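## Task

A loose, empty salt mill sits on the table. Four little claws on its body rise up around the lower rim of its head, and a stripe on the body is aligned with a mark on the head's top. Rotate the head relative to the body by 4 quarter turns clockwise as viewed from above; complete revolutions are counted. At the end the mill must stand upright on the table and be completely still, and the result must hold by itself rather than because the robot is holding it. Release the mill and move the hand away when finished.

## Robot and tools

Robot: one six-joint arm ending in a five-fingered right hand. Cameras: cam_high (896x504), cam_low (896x504) and cam_wrist (616x616, fisheye). Scene 1 has one reference image, viewable with show_instructions.

Frames. Scene frame: origin on the table surface under the arm base, +z up, +y to the left when facing along +x. The hand point is a spot fixed to the palm, 0.05 m in front of it, where index pad and thumb tip meet in a pinch. Its own axes: +z runs along the extended fingers, +y points out of the palm, +x crosses the palm toward the little finger (away from the thumb). Extended fingers reach 0.06-0.07 m past the point along +z. A wrist bracket on the little-finger side protrudes 0.03 m beyond the point along +y and 0.11 m across the palm; it can collide with things.

The row (used by execute_actions and move): 14 numbers, each in [-1, 1], in this order: dx, dy, dz, rx, ry, rz, little, ring, middle, index, thumb_bend, thumb_turn, force_limit, speed. There is only one arm, so one row per step.
- dx, dy, dz, rx, ry, rz are an offset, not a pose: a displacement of the hand point expressed in the hand point's own axes, measured from its pose in the most recent result that reported it (before any such result in the scene, or for later calls within the same reply, from where the robot stands when the action begins). Every row in an action is counted from that same base, not from the row before. Scale: 1.0 = 0.6 m for dx-dz and 180 degrees for the rotation; rx, ry, rz form a single rotation vector. All zeros drives the hand back to that base pose; it is not a pause.
- little, ring, middle, index, thumb_bend: absolute targets, +1 straight/open, -1 fully curled. thumb_turn: +1 beside the palm, -1 swung in front of it, opposing the fingers. Pinch is roughly index -0.22, thumb_bend -0.75, thumb_turn -0.57.
- force_limit: closing stops at a fingertip load from about 0 N (-1) to 10 N (+1), 15 N for both thumb motors; opening is not limited. speed: near zero (-1) to full (+1), full meaning 0.6 s over the whole finger range.

Tools.
- execute_actions: {"actions": [...], "pictures": bool}. The list holds at most one item. Empty list: only report the state. {"rows": [[14 numbers], ...], "steps": n}: up to 15 rows and up to 15 steps of 1/30 s each (default 15); one row per step, the final row repeated if steps outnumber rows. {"steps": n} alone waits up to 300 steps counted from the previous result, thinking time included. A rejected call moves nothing.
- move: target is one 14-number row with the same offset rules as above. The hand point travels a straight path toward it, lasting 0.5-10 s (cut off at 10 s). speed is the path's top speed in m/s, 0.002 to 0.5, default 0.25; rotation is capped at twice that in rad/s. stop_force (optional, 9-40 N) ends the path once the wrist sensor feels that much extra push against the motion for two consecutive steps; the hand then backs up two steps and holds. It needs the scene to have run 0.2 s, is unreliable on moves that rotate, and should be omitted when pulling away from something you are pressing. The path ignores obstacles. The result adds a move: line with the ending (done, off_target, moving, held, fault, contact) and the limits that acted (paced = pose clipped; held = some steps blocked), plus distance to the target.
- wait: seconds 0 to 10; nothing new is sent.
- zoom_image: camera name and region [x0, y0, x1, y1] in image pixels, at most 504x504.
- finished_scene: scene number (1 or 2); ends the scene irreversibly and gives the next task.

Reading results. The state line gives the hand point position in metres and orientation as quaternion wxyz in the scene frame, plus linear (m/s) and angular (rad/s) velocities; the printed position may be off, more so at long reach. Wrist force and Wrist torque are given along the hand's x y z axes, with offsets up to about 4 N, noise, and saturation near 50 N. hand_measured (positions on the target scale), hand_stopped_by (moving, target, force, stalled, fault) and hand_load_n (fingertip load, positive when pushed open) each list six values in the order little, ring, middle, index, thumb_bend, thumb_turn. A lost grip shows as loads falling to about 0. HELD marks steps whose command was not sent; pose unreachable means the clearance check altered or blocked it. Hand target shows where the controller is currently driving.

Behaviour. Each step the commanded pose is clipped to 100 mm and 16 degrees from the measured pose, and arm motion trails commands by about 0.17 s; check the reported pose and send the remainder. Fingers start only when their target changes by 0.01 or more, then run until reaching it or the force limit, then lock. Resending the same numbers keeps a grip; to loosen, send a more open target. With thumb fully opposed, the hand wraps objects 0.035-0.08 m across. For a gentle grip close at speed -0.9 or slower.

Avoid: the arm is stiff, so aiming even slightly into a firm surface can trigger a fault; any joint reaching its torque limit (wrist joints 26.3 N m, others 141 N m) or any outside force of 150 N stops the arm for 10 s. Fast touches hit harder. Do not knock the mill over or off the table, drop it, slam it or push very hard. Long holding heats motors: MOTOR HOT appears from 70 °C and an over-temperature stop at 85 °C.

Each tool is called after "Emit:" as name(argument=value, ...), one argument or row to a line, values as JSON.

Reference images:

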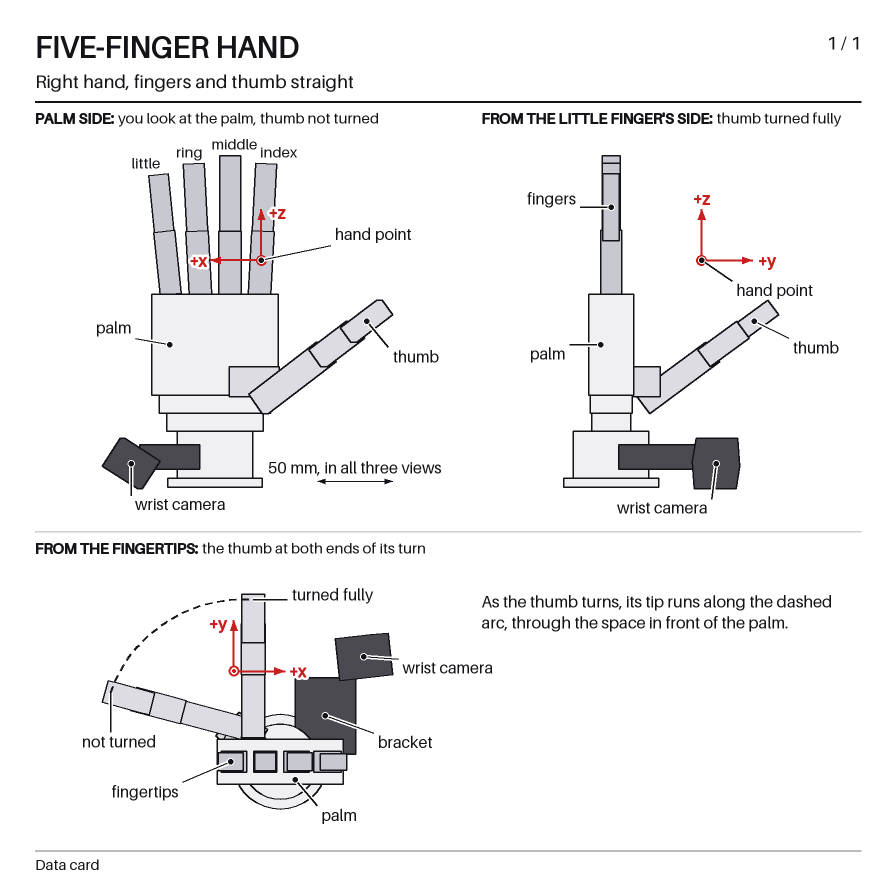

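## Session

Emit:
execute_actions(
  actions=[],
)

Scene clock: 0.00 s of 11100.00 s.
end_effector_position=(+0.3311, +0.3698, +0.2870) hand_measured=(+1.000, +1.000, +1.000, +1.000, +1.000, +1.000) hand_load_n=(+0.0, +0.0, +0.0, +0.0, +0.0, +0.0) hand_stopped_by=(target, target, target, target, target, target) hand_force_limit=0.00 hand_speed=-0.80 end_effector_quat_wxyz=(+0.439, +0.089, +0.810, +0.378) end_effector_velocity=(+0.000, +0.000, +0.000) end_effector_angular_velocity=(-0.000, -0.001, +0.000)
Joint positions: [ 0.383 -1.75   2.383 -0.286  1.408 -0.798]
Joint velocities: [-0.     0.001 -0.    -0.001 -0.    -0.001]
Motor temperatures (°C, as the motors report them): [23 21 25 31 28 34]
Wrist force (N, on the end effector, along its own x y z axes, offset not removed): no reading
Wrist torque (N m, same axes, about the end effector's origin, offset not removed): no reading
Hand target: +0.331, +0.370, +0.287; +0.439, +0.089, +0.810, +0.378

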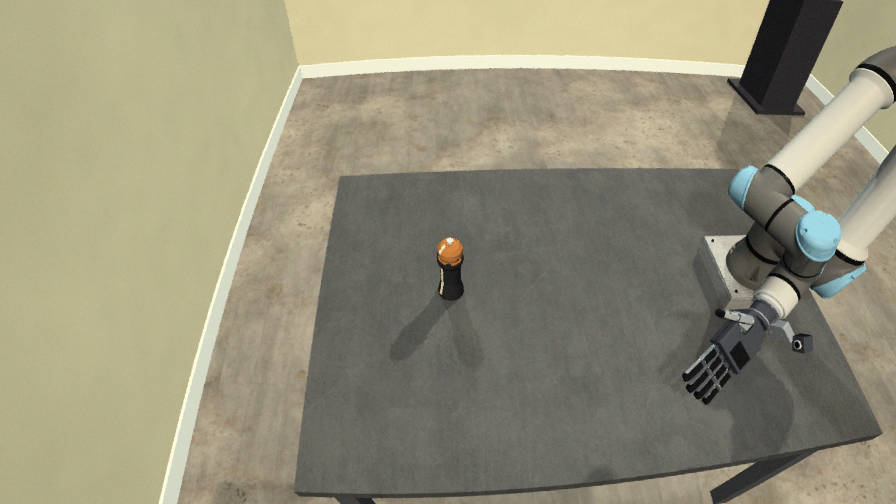

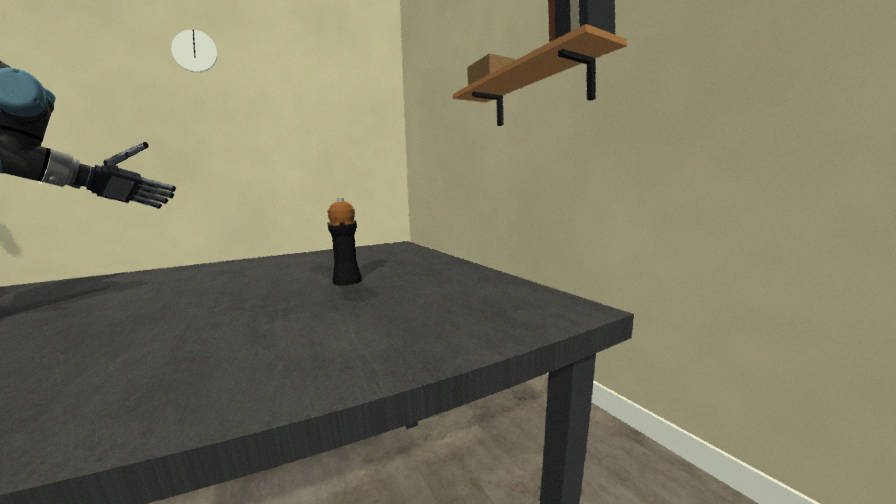

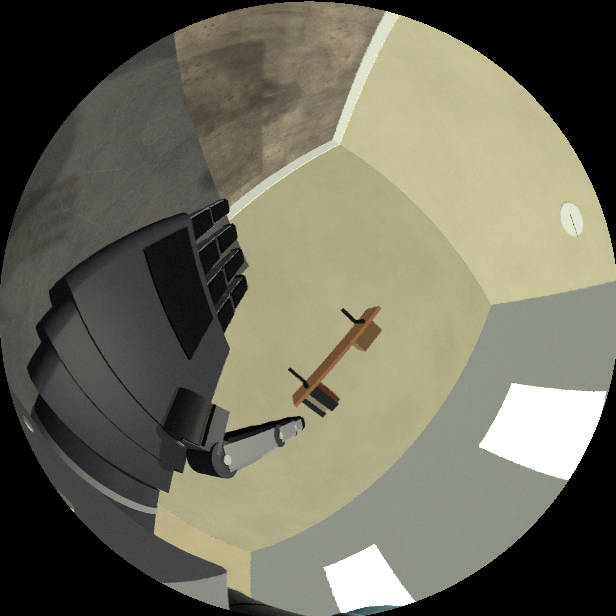

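Emit:
zoom_image(
  camera="cam_high",
  region=[400, 220, 500, 320],
)

Emit:
zoom_image(
  camera="cam_low",
  region=[290, 190, 400, 300],
)

Region (400, 220, 500, 320) of cam_high's 896x504 image, scaled by 5.040, with more detail than that image has.

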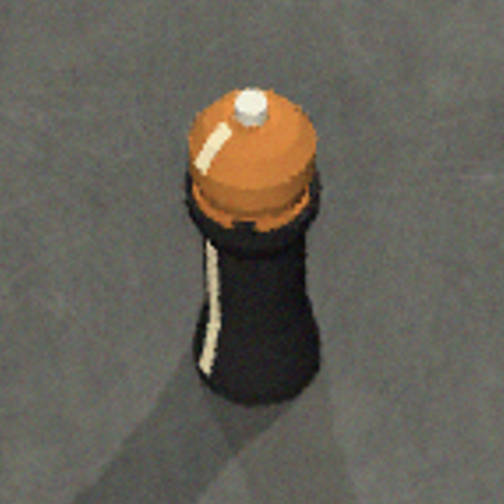

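Region (290, 190, 400, 300) of cam_low's 896x504 image, scaled by 4.582, with more detail than that image has.

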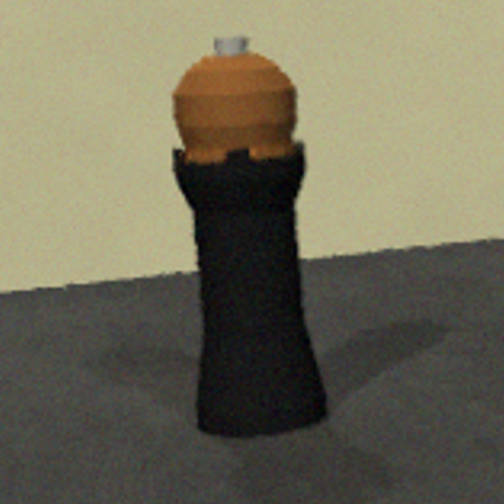

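Emit:
move(
  target=[-0.44,0.435,-0.30,-0.406,-0.438,-0.125,1,1,1,1,1,-1,0,0.5],
  speed=0.4,
)

Scene clock: 17.13 s of 11100.00 s.
end_effector_position=(+0.3003, +0.3302, +0.6961) hand_measured=(+1.000, +1.000, +1.000, +1.000, +1.000, -1.000) hand_load_n=(+0.0, +0.0, +0.0, +0.0, +0.0, +0.0) hand_stopped_by=(target, target, target, target, target, target) hand_force_limit=0.00 hand_speed=0.50 end_effector_quat_wxyz=(+0.841, -0.102, +0.018, +0.532) end_effector_velocity=(+0.000, +0.000, +0.003) end_effector_angular_velocity=(+0.004, -0.011, -0.000)
Joint positions: [ 0.298 -1.524  2.02  -2.066  1.371 -0.789]
Joint velocities: [ 0.001  0.004 -0.011 -0.004 -0.    -0.001]
Motor temperatures (°C, as the motors report them): [23 21 25 31 28 34]
Wrist force (N, on the end effector, along its own x y z axes, offset not removed): [0.2 3.3 3.1]
Wrist torque (N m, same axes, about the end effector's origin, offset not removed): [0.36 -0.21 0.07]
Hand target: +0.300, +0.330, +0.696; +0.841, -0.102, +0.017, +0.531
Off the commanded pose: 0.000 m, 0 deg.
After step 90, 11.03 s passed at rest.
move: done

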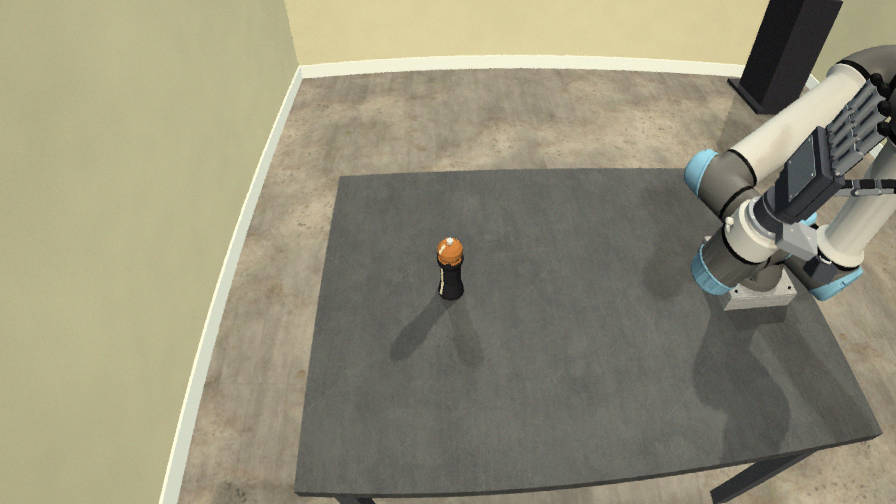

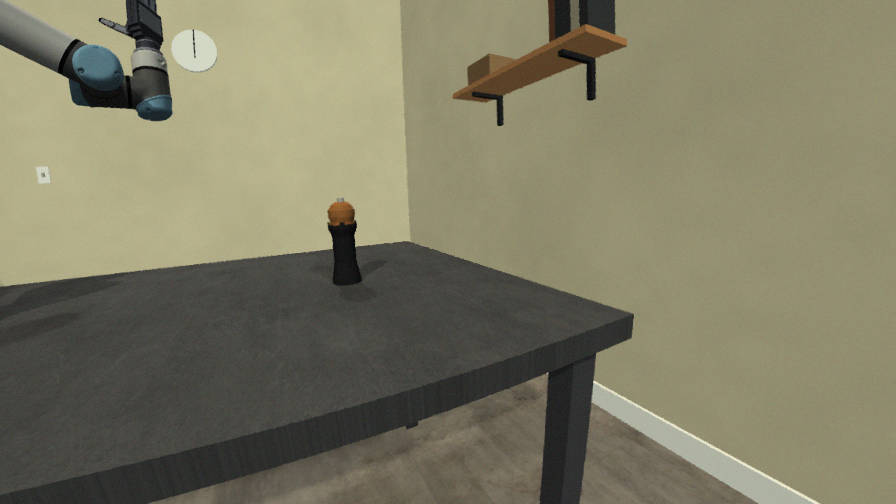

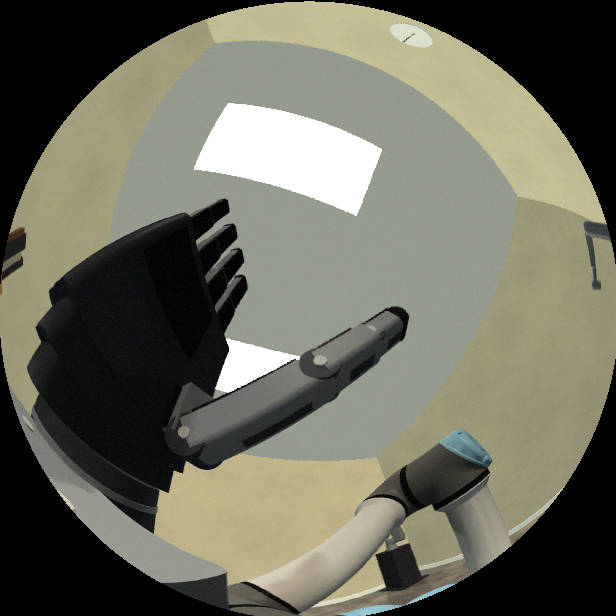

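Emit:
move(
  target=[0.242,0.244,-0.255,-0.242,0.240,0,1,1,1,1,1,-1,0,0.5],
  speed=0.4,
)

Emit:
move(
  target=[0.160,0.162,-0.097,-0.136,0.135,0,1,1,1,1,1,-1,0,0.5],
  speed=0.3,
)

Scene clock: 26.47 s of 11100.00 s.
end_effector_position=(+0.2439, +0.4905, +0.5040) hand_measured=(+1.000, +1.000, +1.000, +1.000, +1.000, -1.000) hand_load_n=(+0.0, +0.0, +0.0, +0.0, +0.0, +0.0) hand_stopped_by=(target, target, target, target, target, target) hand_force_limit=0.00 hand_speed=0.50 end_effector_quat_wxyz=(+0.680, -0.583, +0.124, +0.428) end_effector_velocity=(-0.000, +0.003, -0.002) end_effector_angular_velocity=(-0.010, -0.001, -0.006)
Joint positions: [ 0.29  -1.517  2.032 -2.117  0.302 -0.757]
Joint velocities: [ 0.004 -0.006 -0.004  0.044 -0.01  -0.032]
Motor temperatures (°C, as the motors report them): [23 21 25 31 28 34]
Wrist force (N, on the end effector, along its own x y z axes, offset not removed): [-0.9 3.6 1.5]
Wrist torque (N m, same axes, about the end effector's origin, offset not removed): [0.47 -0.03 0.04]
Hand target: +0.244, +0.491, +0.504; +0.680, -0.583, +0.125, +0.427
Off the commanded pose: 0.000 m, 0 deg.
After step 90, 4.30 s passed at rest.
move: done

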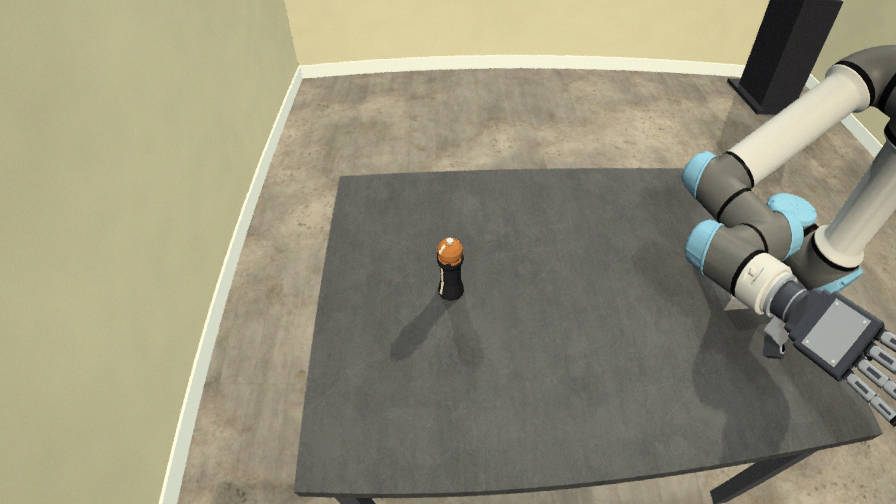

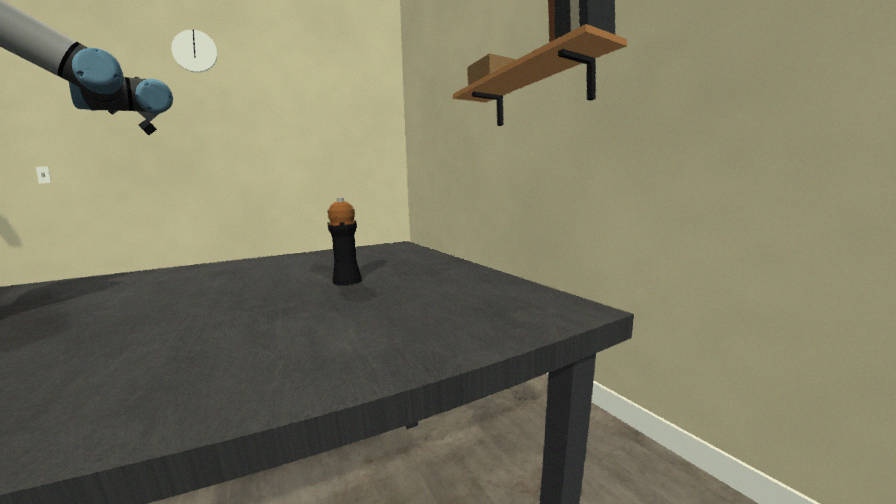

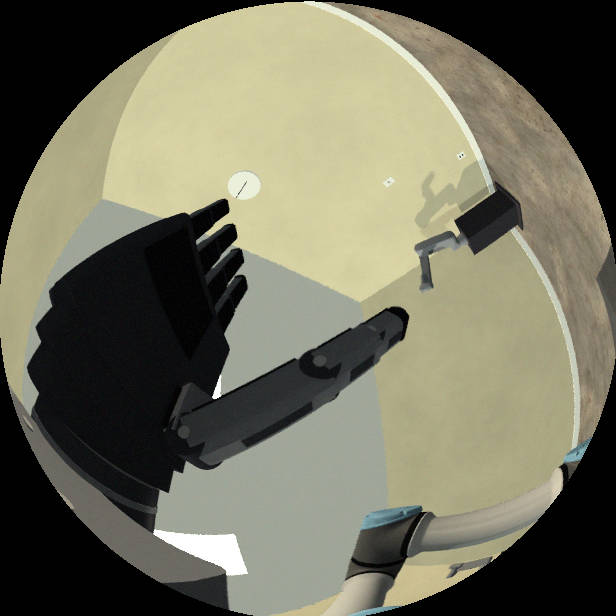

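Scene clock: 28.17 s of 11100.00 s.
end_effector_position=(+0.2502, +0.4756, +0.3566) hand_measured=(+1.000, +1.000, +1.000, +1.000, +1.000, -1.000) hand_load_n=(+0.0, +0.0, +0.0, +0.0, +0.0, +0.0) hand_stopped_by=(target, target, target, target, target, target) hand_force_limit=0.00 hand_speed=0.50 end_effector_quat_wxyz=(-0.501, +0.789, -0.171, -0.312) end_effector_velocity=(+0.001, +0.000, -0.002) end_effector_angular_velocity=(-0.008, +0.002, +0.014)
Joint positions: [ 0.284 -1.531  2.024 -2.019 -0.299 -0.836]
Joint velocities: [ 0.003  0.007 -0.018  0.052 -0.007 -0.038]
Motor temperatures (°C, as the motors report them): [23 21 25 31 28 34]
Wrist force (N, on the end effector, along its own x y z axes, offset not removed): [0.1 3.0 1.6]
Wrist torque (N m, same axes, about the end effector's origin, offset not removed): [0.37 -0.07 0.02]
Hand target: +0.250, +0.476, +0.356; -0.501, +0.789, -0.171, -0.313
Off the commanded pose: 0.000 m, 0 deg.
move: done

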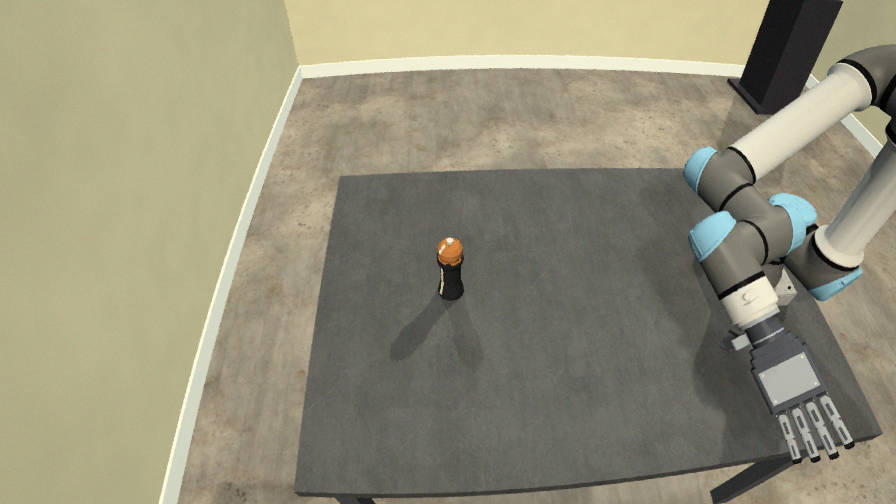

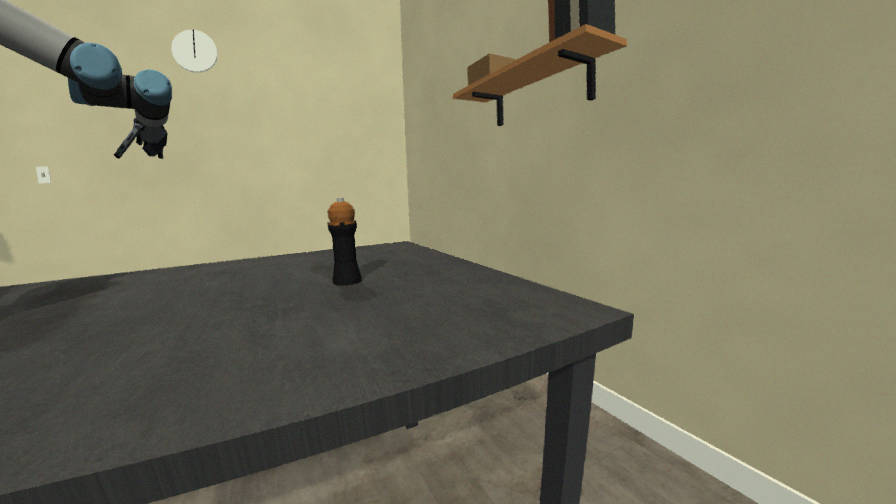

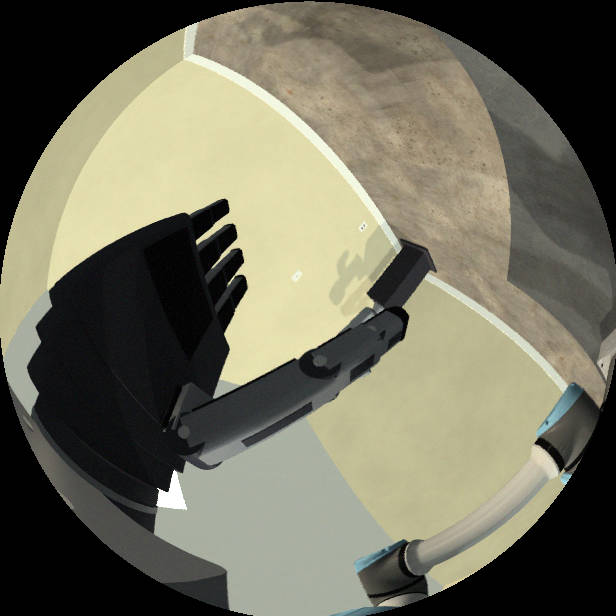

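Emit:
move(
  target=[0.407,-0.047,-0.785,-0.2885,0.280,0,1,1,1,1,1,-1,0,0.5],
  speed=0.3,
)

Scene clock: 35.90 s of 11100.00 s.
end_effector_position=(+0.5997, +0.0757, +0.3558) hand_measured=(+1.000, +1.000, +1.000, +1.000, +1.000, -1.000) hand_load_n=(+0.0, +0.0, +0.0, +0.0, +0.0, +0.0) hand_stopped_by=(target, target, target, target, target, target) hand_force_limit=0.00 hand_speed=0.50 end_effector_quat_wxyz=(-0.000, +0.977, -0.212, -0.001) end_effector_velocity=(+0.002, -0.002, -0.000) end_effector_angular_velocity=(-0.007, -0.001, -0.000)
Joint positions: [-0.077 -1.175  1.191 -1.574 -1.565 -1.172]
Joint velocities: [-0.     0.004 -0.004 -0.001 -0.007 -0.   ]
Motor temperatures (°C, as the motors report them): [23 21 25 31 28 34]
Wrist force (N, on the end effector, along its own x y z axes, offset not removed): [-1.1 2.7 1.9]
Wrist torque (N m, same axes, about the end effector's origin, offset not removed): [0.33 0.13 -0.12]
Hand target: +0.600, +0.075, +0.356; -0.000, +0.977, -0.212, -0.001
Off the commanded pose: 0.001 m, 0 deg.
After step 90, 1.93 s passed at rest.
move: done

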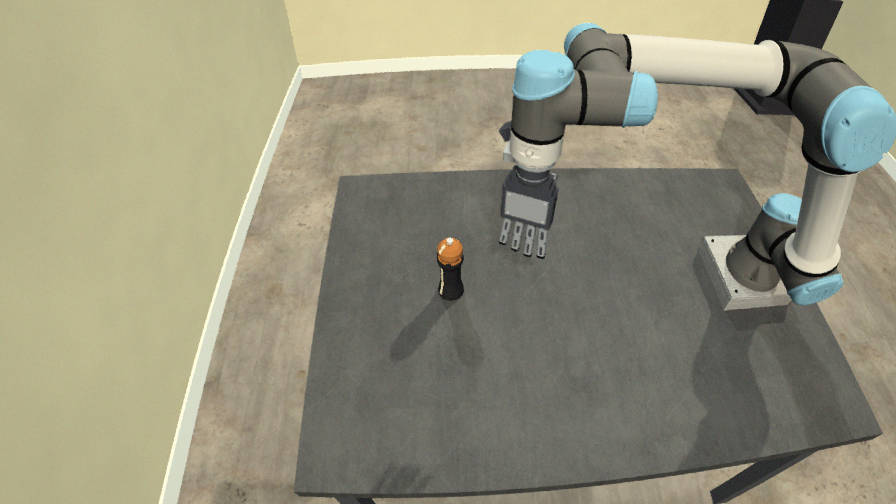

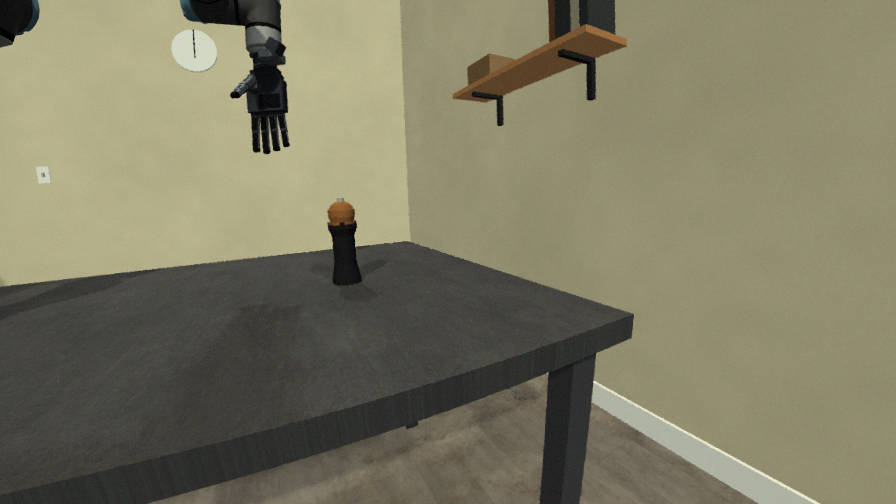

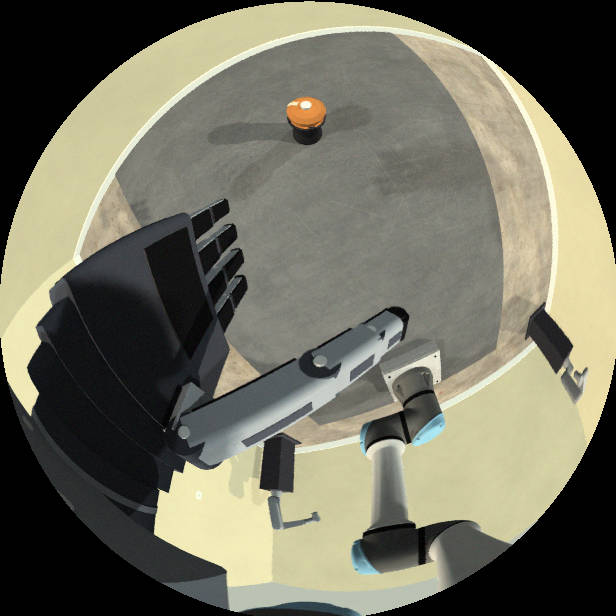

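Emit:
move(
  target=[0.335,0.012,0.093,0.194,0,0,0.6,0.6,0.6,0.6,1,-1,0,0.5],
  speed=0.25,
)

Scene clock: 45.53 s of 11100.00 s.
end_effector_position=(+0.7791, -0.0138, +0.2994) hand_measured=(+0.600, +0.600, +0.600, +0.600, +1.000, -1.000) hand_load_n=(+0.0, +0.0, +0.0, +0.0, +0.0, +0.0) hand_stopped_by=(target, target, target, target, target, target) hand_force_limit=0.00 hand_speed=0.50 end_effector_quat_wxyz=(-0.293, +0.932, -0.202, +0.063) end_effector_velocity=(+0.003, -0.000, -0.001) end_effector_angular_velocity=(+0.008, -0.002, +0.003)
Joint positions: [-0.367 -0.853  0.882 -1.662 -0.965 -1.438]
Joint velocities: [-0.002  0.009 -0.013  0.007  0.009 -0.004]
Motor temperatures (°C, as the motors report them): [23 21 25 31 28 34]
Wrist force (N, on the end effector, along its own x y z axes, offset not removed): [-0.5 1.8 3.4]
Wrist torque (N m, same axes, about the end effector's origin, offset not removed): [0.10 -0.16 -0.11]
Hand target: +0.779, -0.014, +0.299; -0.294, +0.932, -0.202, +0.063
Off the commanded pose: 0.001 m, 0 deg.
After step 90, 4.77 s passed at rest.
move: done

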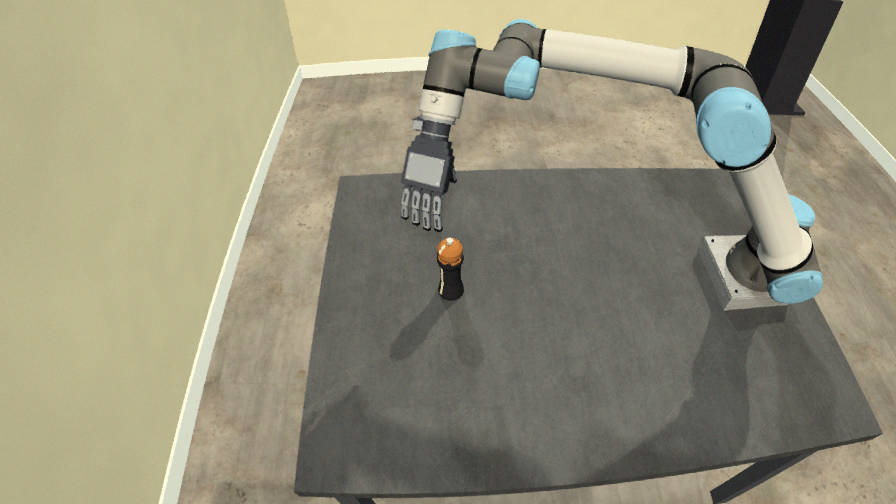

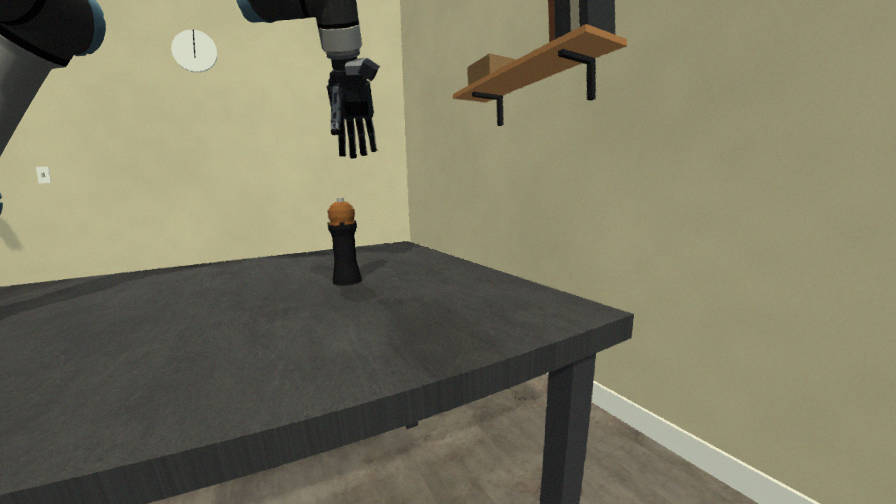

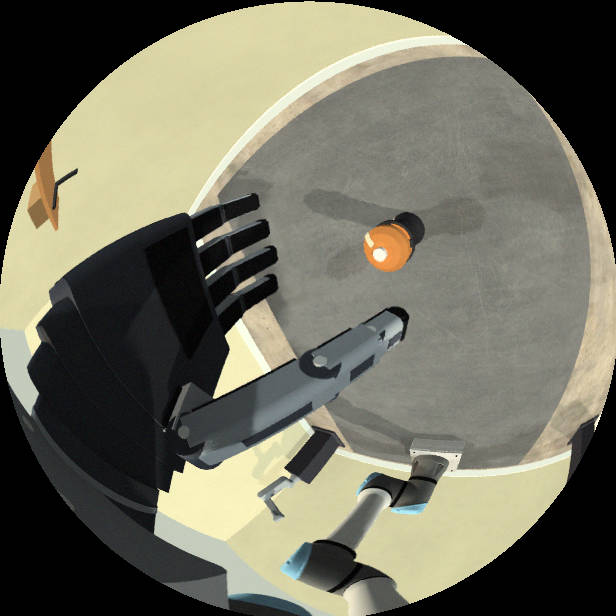

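Emit:
move(
  target=[0,0.067,0.0955,0,0,0,0.6,0.6,0.6,0.6,1,-1,0,0.5],
  speed=0.1,
)

Emit:
zoom_image(
  camera="cam_low",
  region=[260, 90, 460, 290],
)

Emit:
zoom_image(
  camera="cam_high",
  region=[360, 150, 520, 310],
)

Scene clock: 49.27 s of 11100.00 s.
end_effector_position=(+0.7789, -0.0138, +0.2298) hand_measured=(+0.600, +0.600, +0.600, +0.600, +1.000, -1.000) hand_load_n=(+0.0, +0.0, +0.0, +0.0, +0.0, +0.0) hand_stopped_by=(target, target, target, target, target, target) hand_force_limit=0.00 hand_speed=0.50 end_effector_quat_wxyz=(-0.293, +0.932, -0.202, +0.063) end_effector_velocity=(+0.000, -0.000, -0.003) end_effector_angular_velocity=(-0.000, -0.001, -0.001)
Joint positions: [-0.367 -0.834  1.027 -1.826 -0.965 -1.438]
Joint velocities: [-0.     0.001  0.006 -0.008 -0.     0.   ]
Motor temperatures (°C, as the motors report them): [23 21 25 31 28 34]
Wrist force (N, on the end effector, along its own x y z axes, offset not removed): [-0.1 2.7 2.9]
Wrist torque (N m, same axes, about the end effector's origin, offset not removed): [0.24 -0.15 0.02]
Hand target: +0.779, -0.014, +0.229; -0.293, +0.932, -0.202, +0.063
Off the commanded pose: 0.000 m, 0 deg.
move: done

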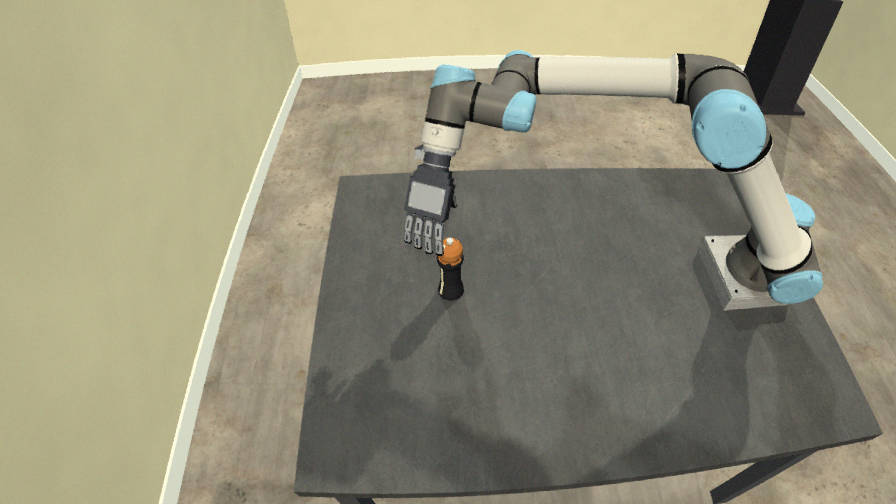

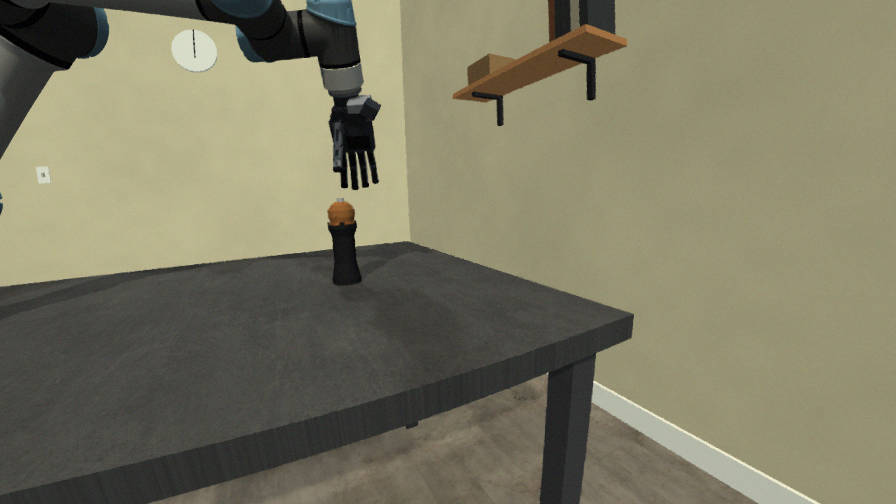

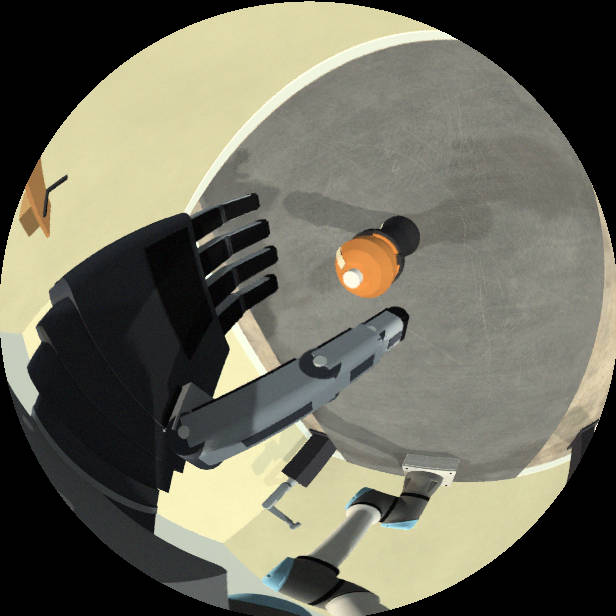

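Region (260, 90, 460, 290) of cam_low's 896x504 image, scaled by 2.520, with more detail than that image has.

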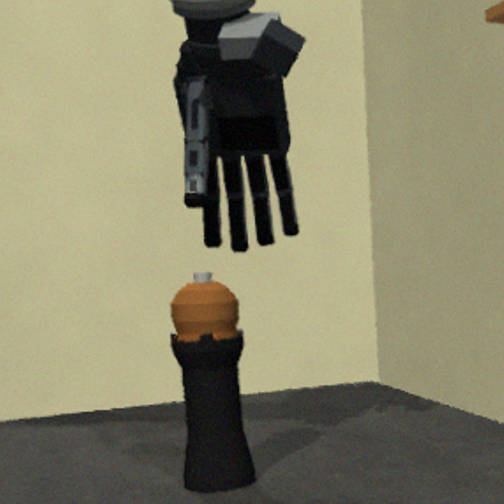

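Region (360, 150, 520, 310) of cam_high's 896x504 image, scaled by 3.150, with more detail than that image has.

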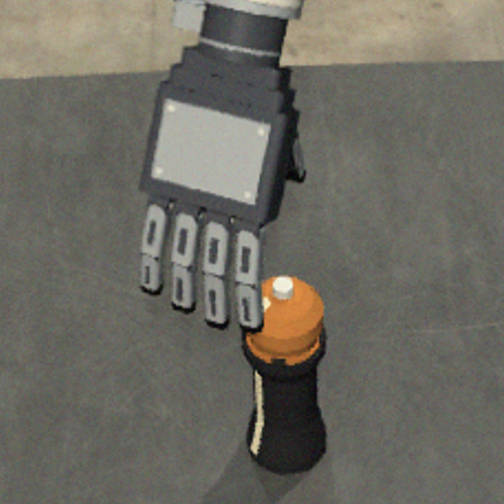

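Emit:
move(
  target=[-0.007,0.048,0.068,0.055,0,0,0.6,0.6,0.6,0.6,1,-1,0,0.5],
  speed=0.05,
)

Emit:
zoom_image(
  camera="cam_low",
  region=[280, 130, 420, 270],
)

Scene clock: 53.33 s of 11100.00 s.
end_effector_position=(+0.7749, -0.0122, +0.1801) hand_measured=(+0.600, +0.600, +0.600, +0.600, +1.000, -1.000) hand_load_n=(+0.0, +0.0, +0.0, +0.0, +0.0, +0.0) hand_stopped_by=(target, target, target, target, target, target) hand_force_limit=0.00 hand_speed=0.50 end_effector_quat_wxyz=(-0.372, +0.904, -0.196, +0.080) end_effector_velocity=(-0.000, -0.000, -0.002) end_effector_angular_velocity=(+0.007, -0.004, -0.001)
Joint positions: [-0.418 -0.824  1.189 -1.978 -0.791 -1.49 ]
Joint velocities: [-0.003  0.001  0.007 -0.008  0.008 -0.002]
Motor temperatures (°C, as the motors report them): [23 21 25 31 28 34]
Wrist force (N, on the end effector, along its own x y z axes, offset not removed): [-2.0 2.8 2.6]
Wrist torque (N m, same axes, about the end effector's origin, offset not removed): [0.31 0.22 -0.10]
Hand target: +0.775, -0.012, +0.180; -0.373, +0.903, -0.196, +0.080
Off the commanded pose: 0.000 m, 0 deg.
move: done

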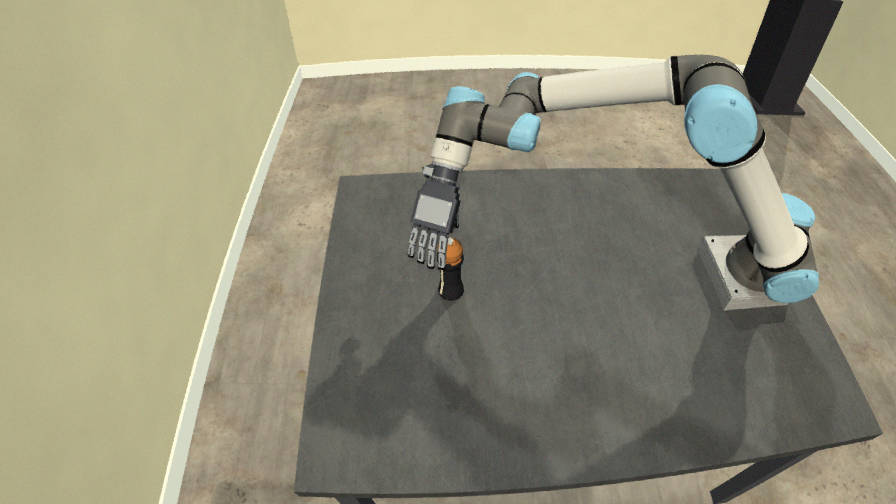

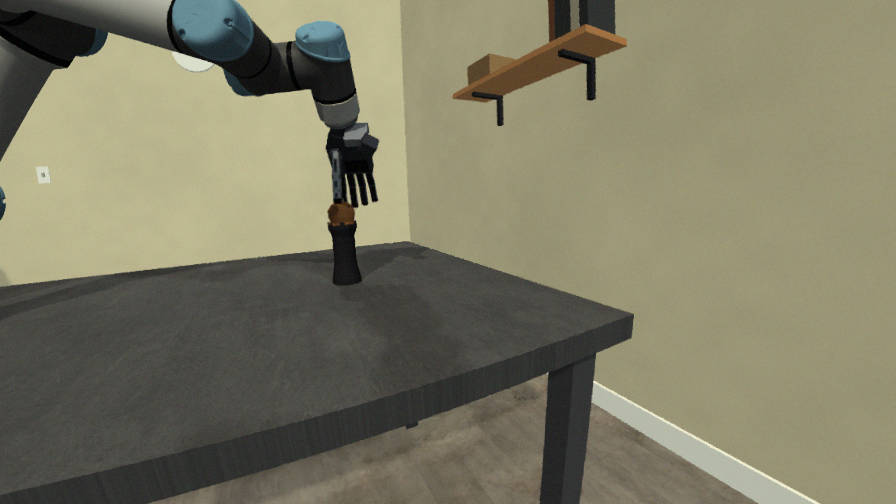

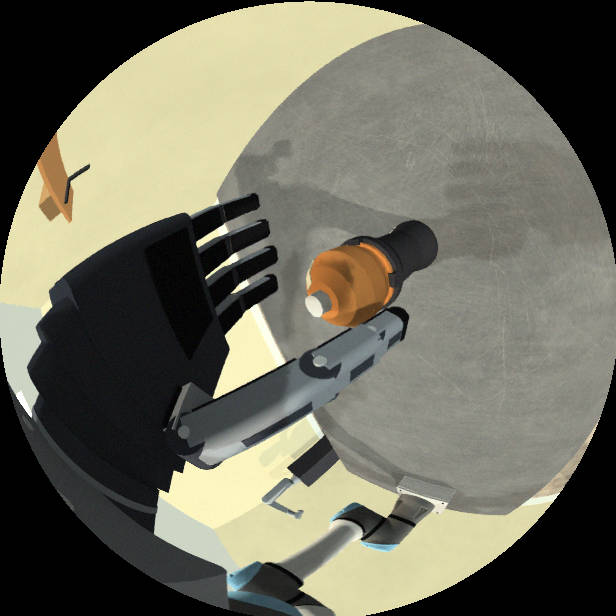

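Region (280, 130, 420, 270) of cam_low's 896x504 image, scaled by 3.600, with more detail than that image has.

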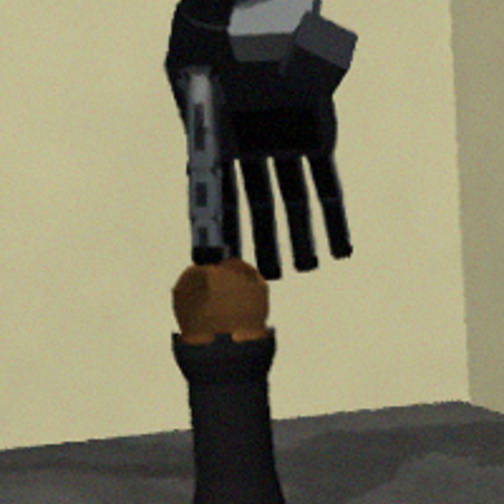

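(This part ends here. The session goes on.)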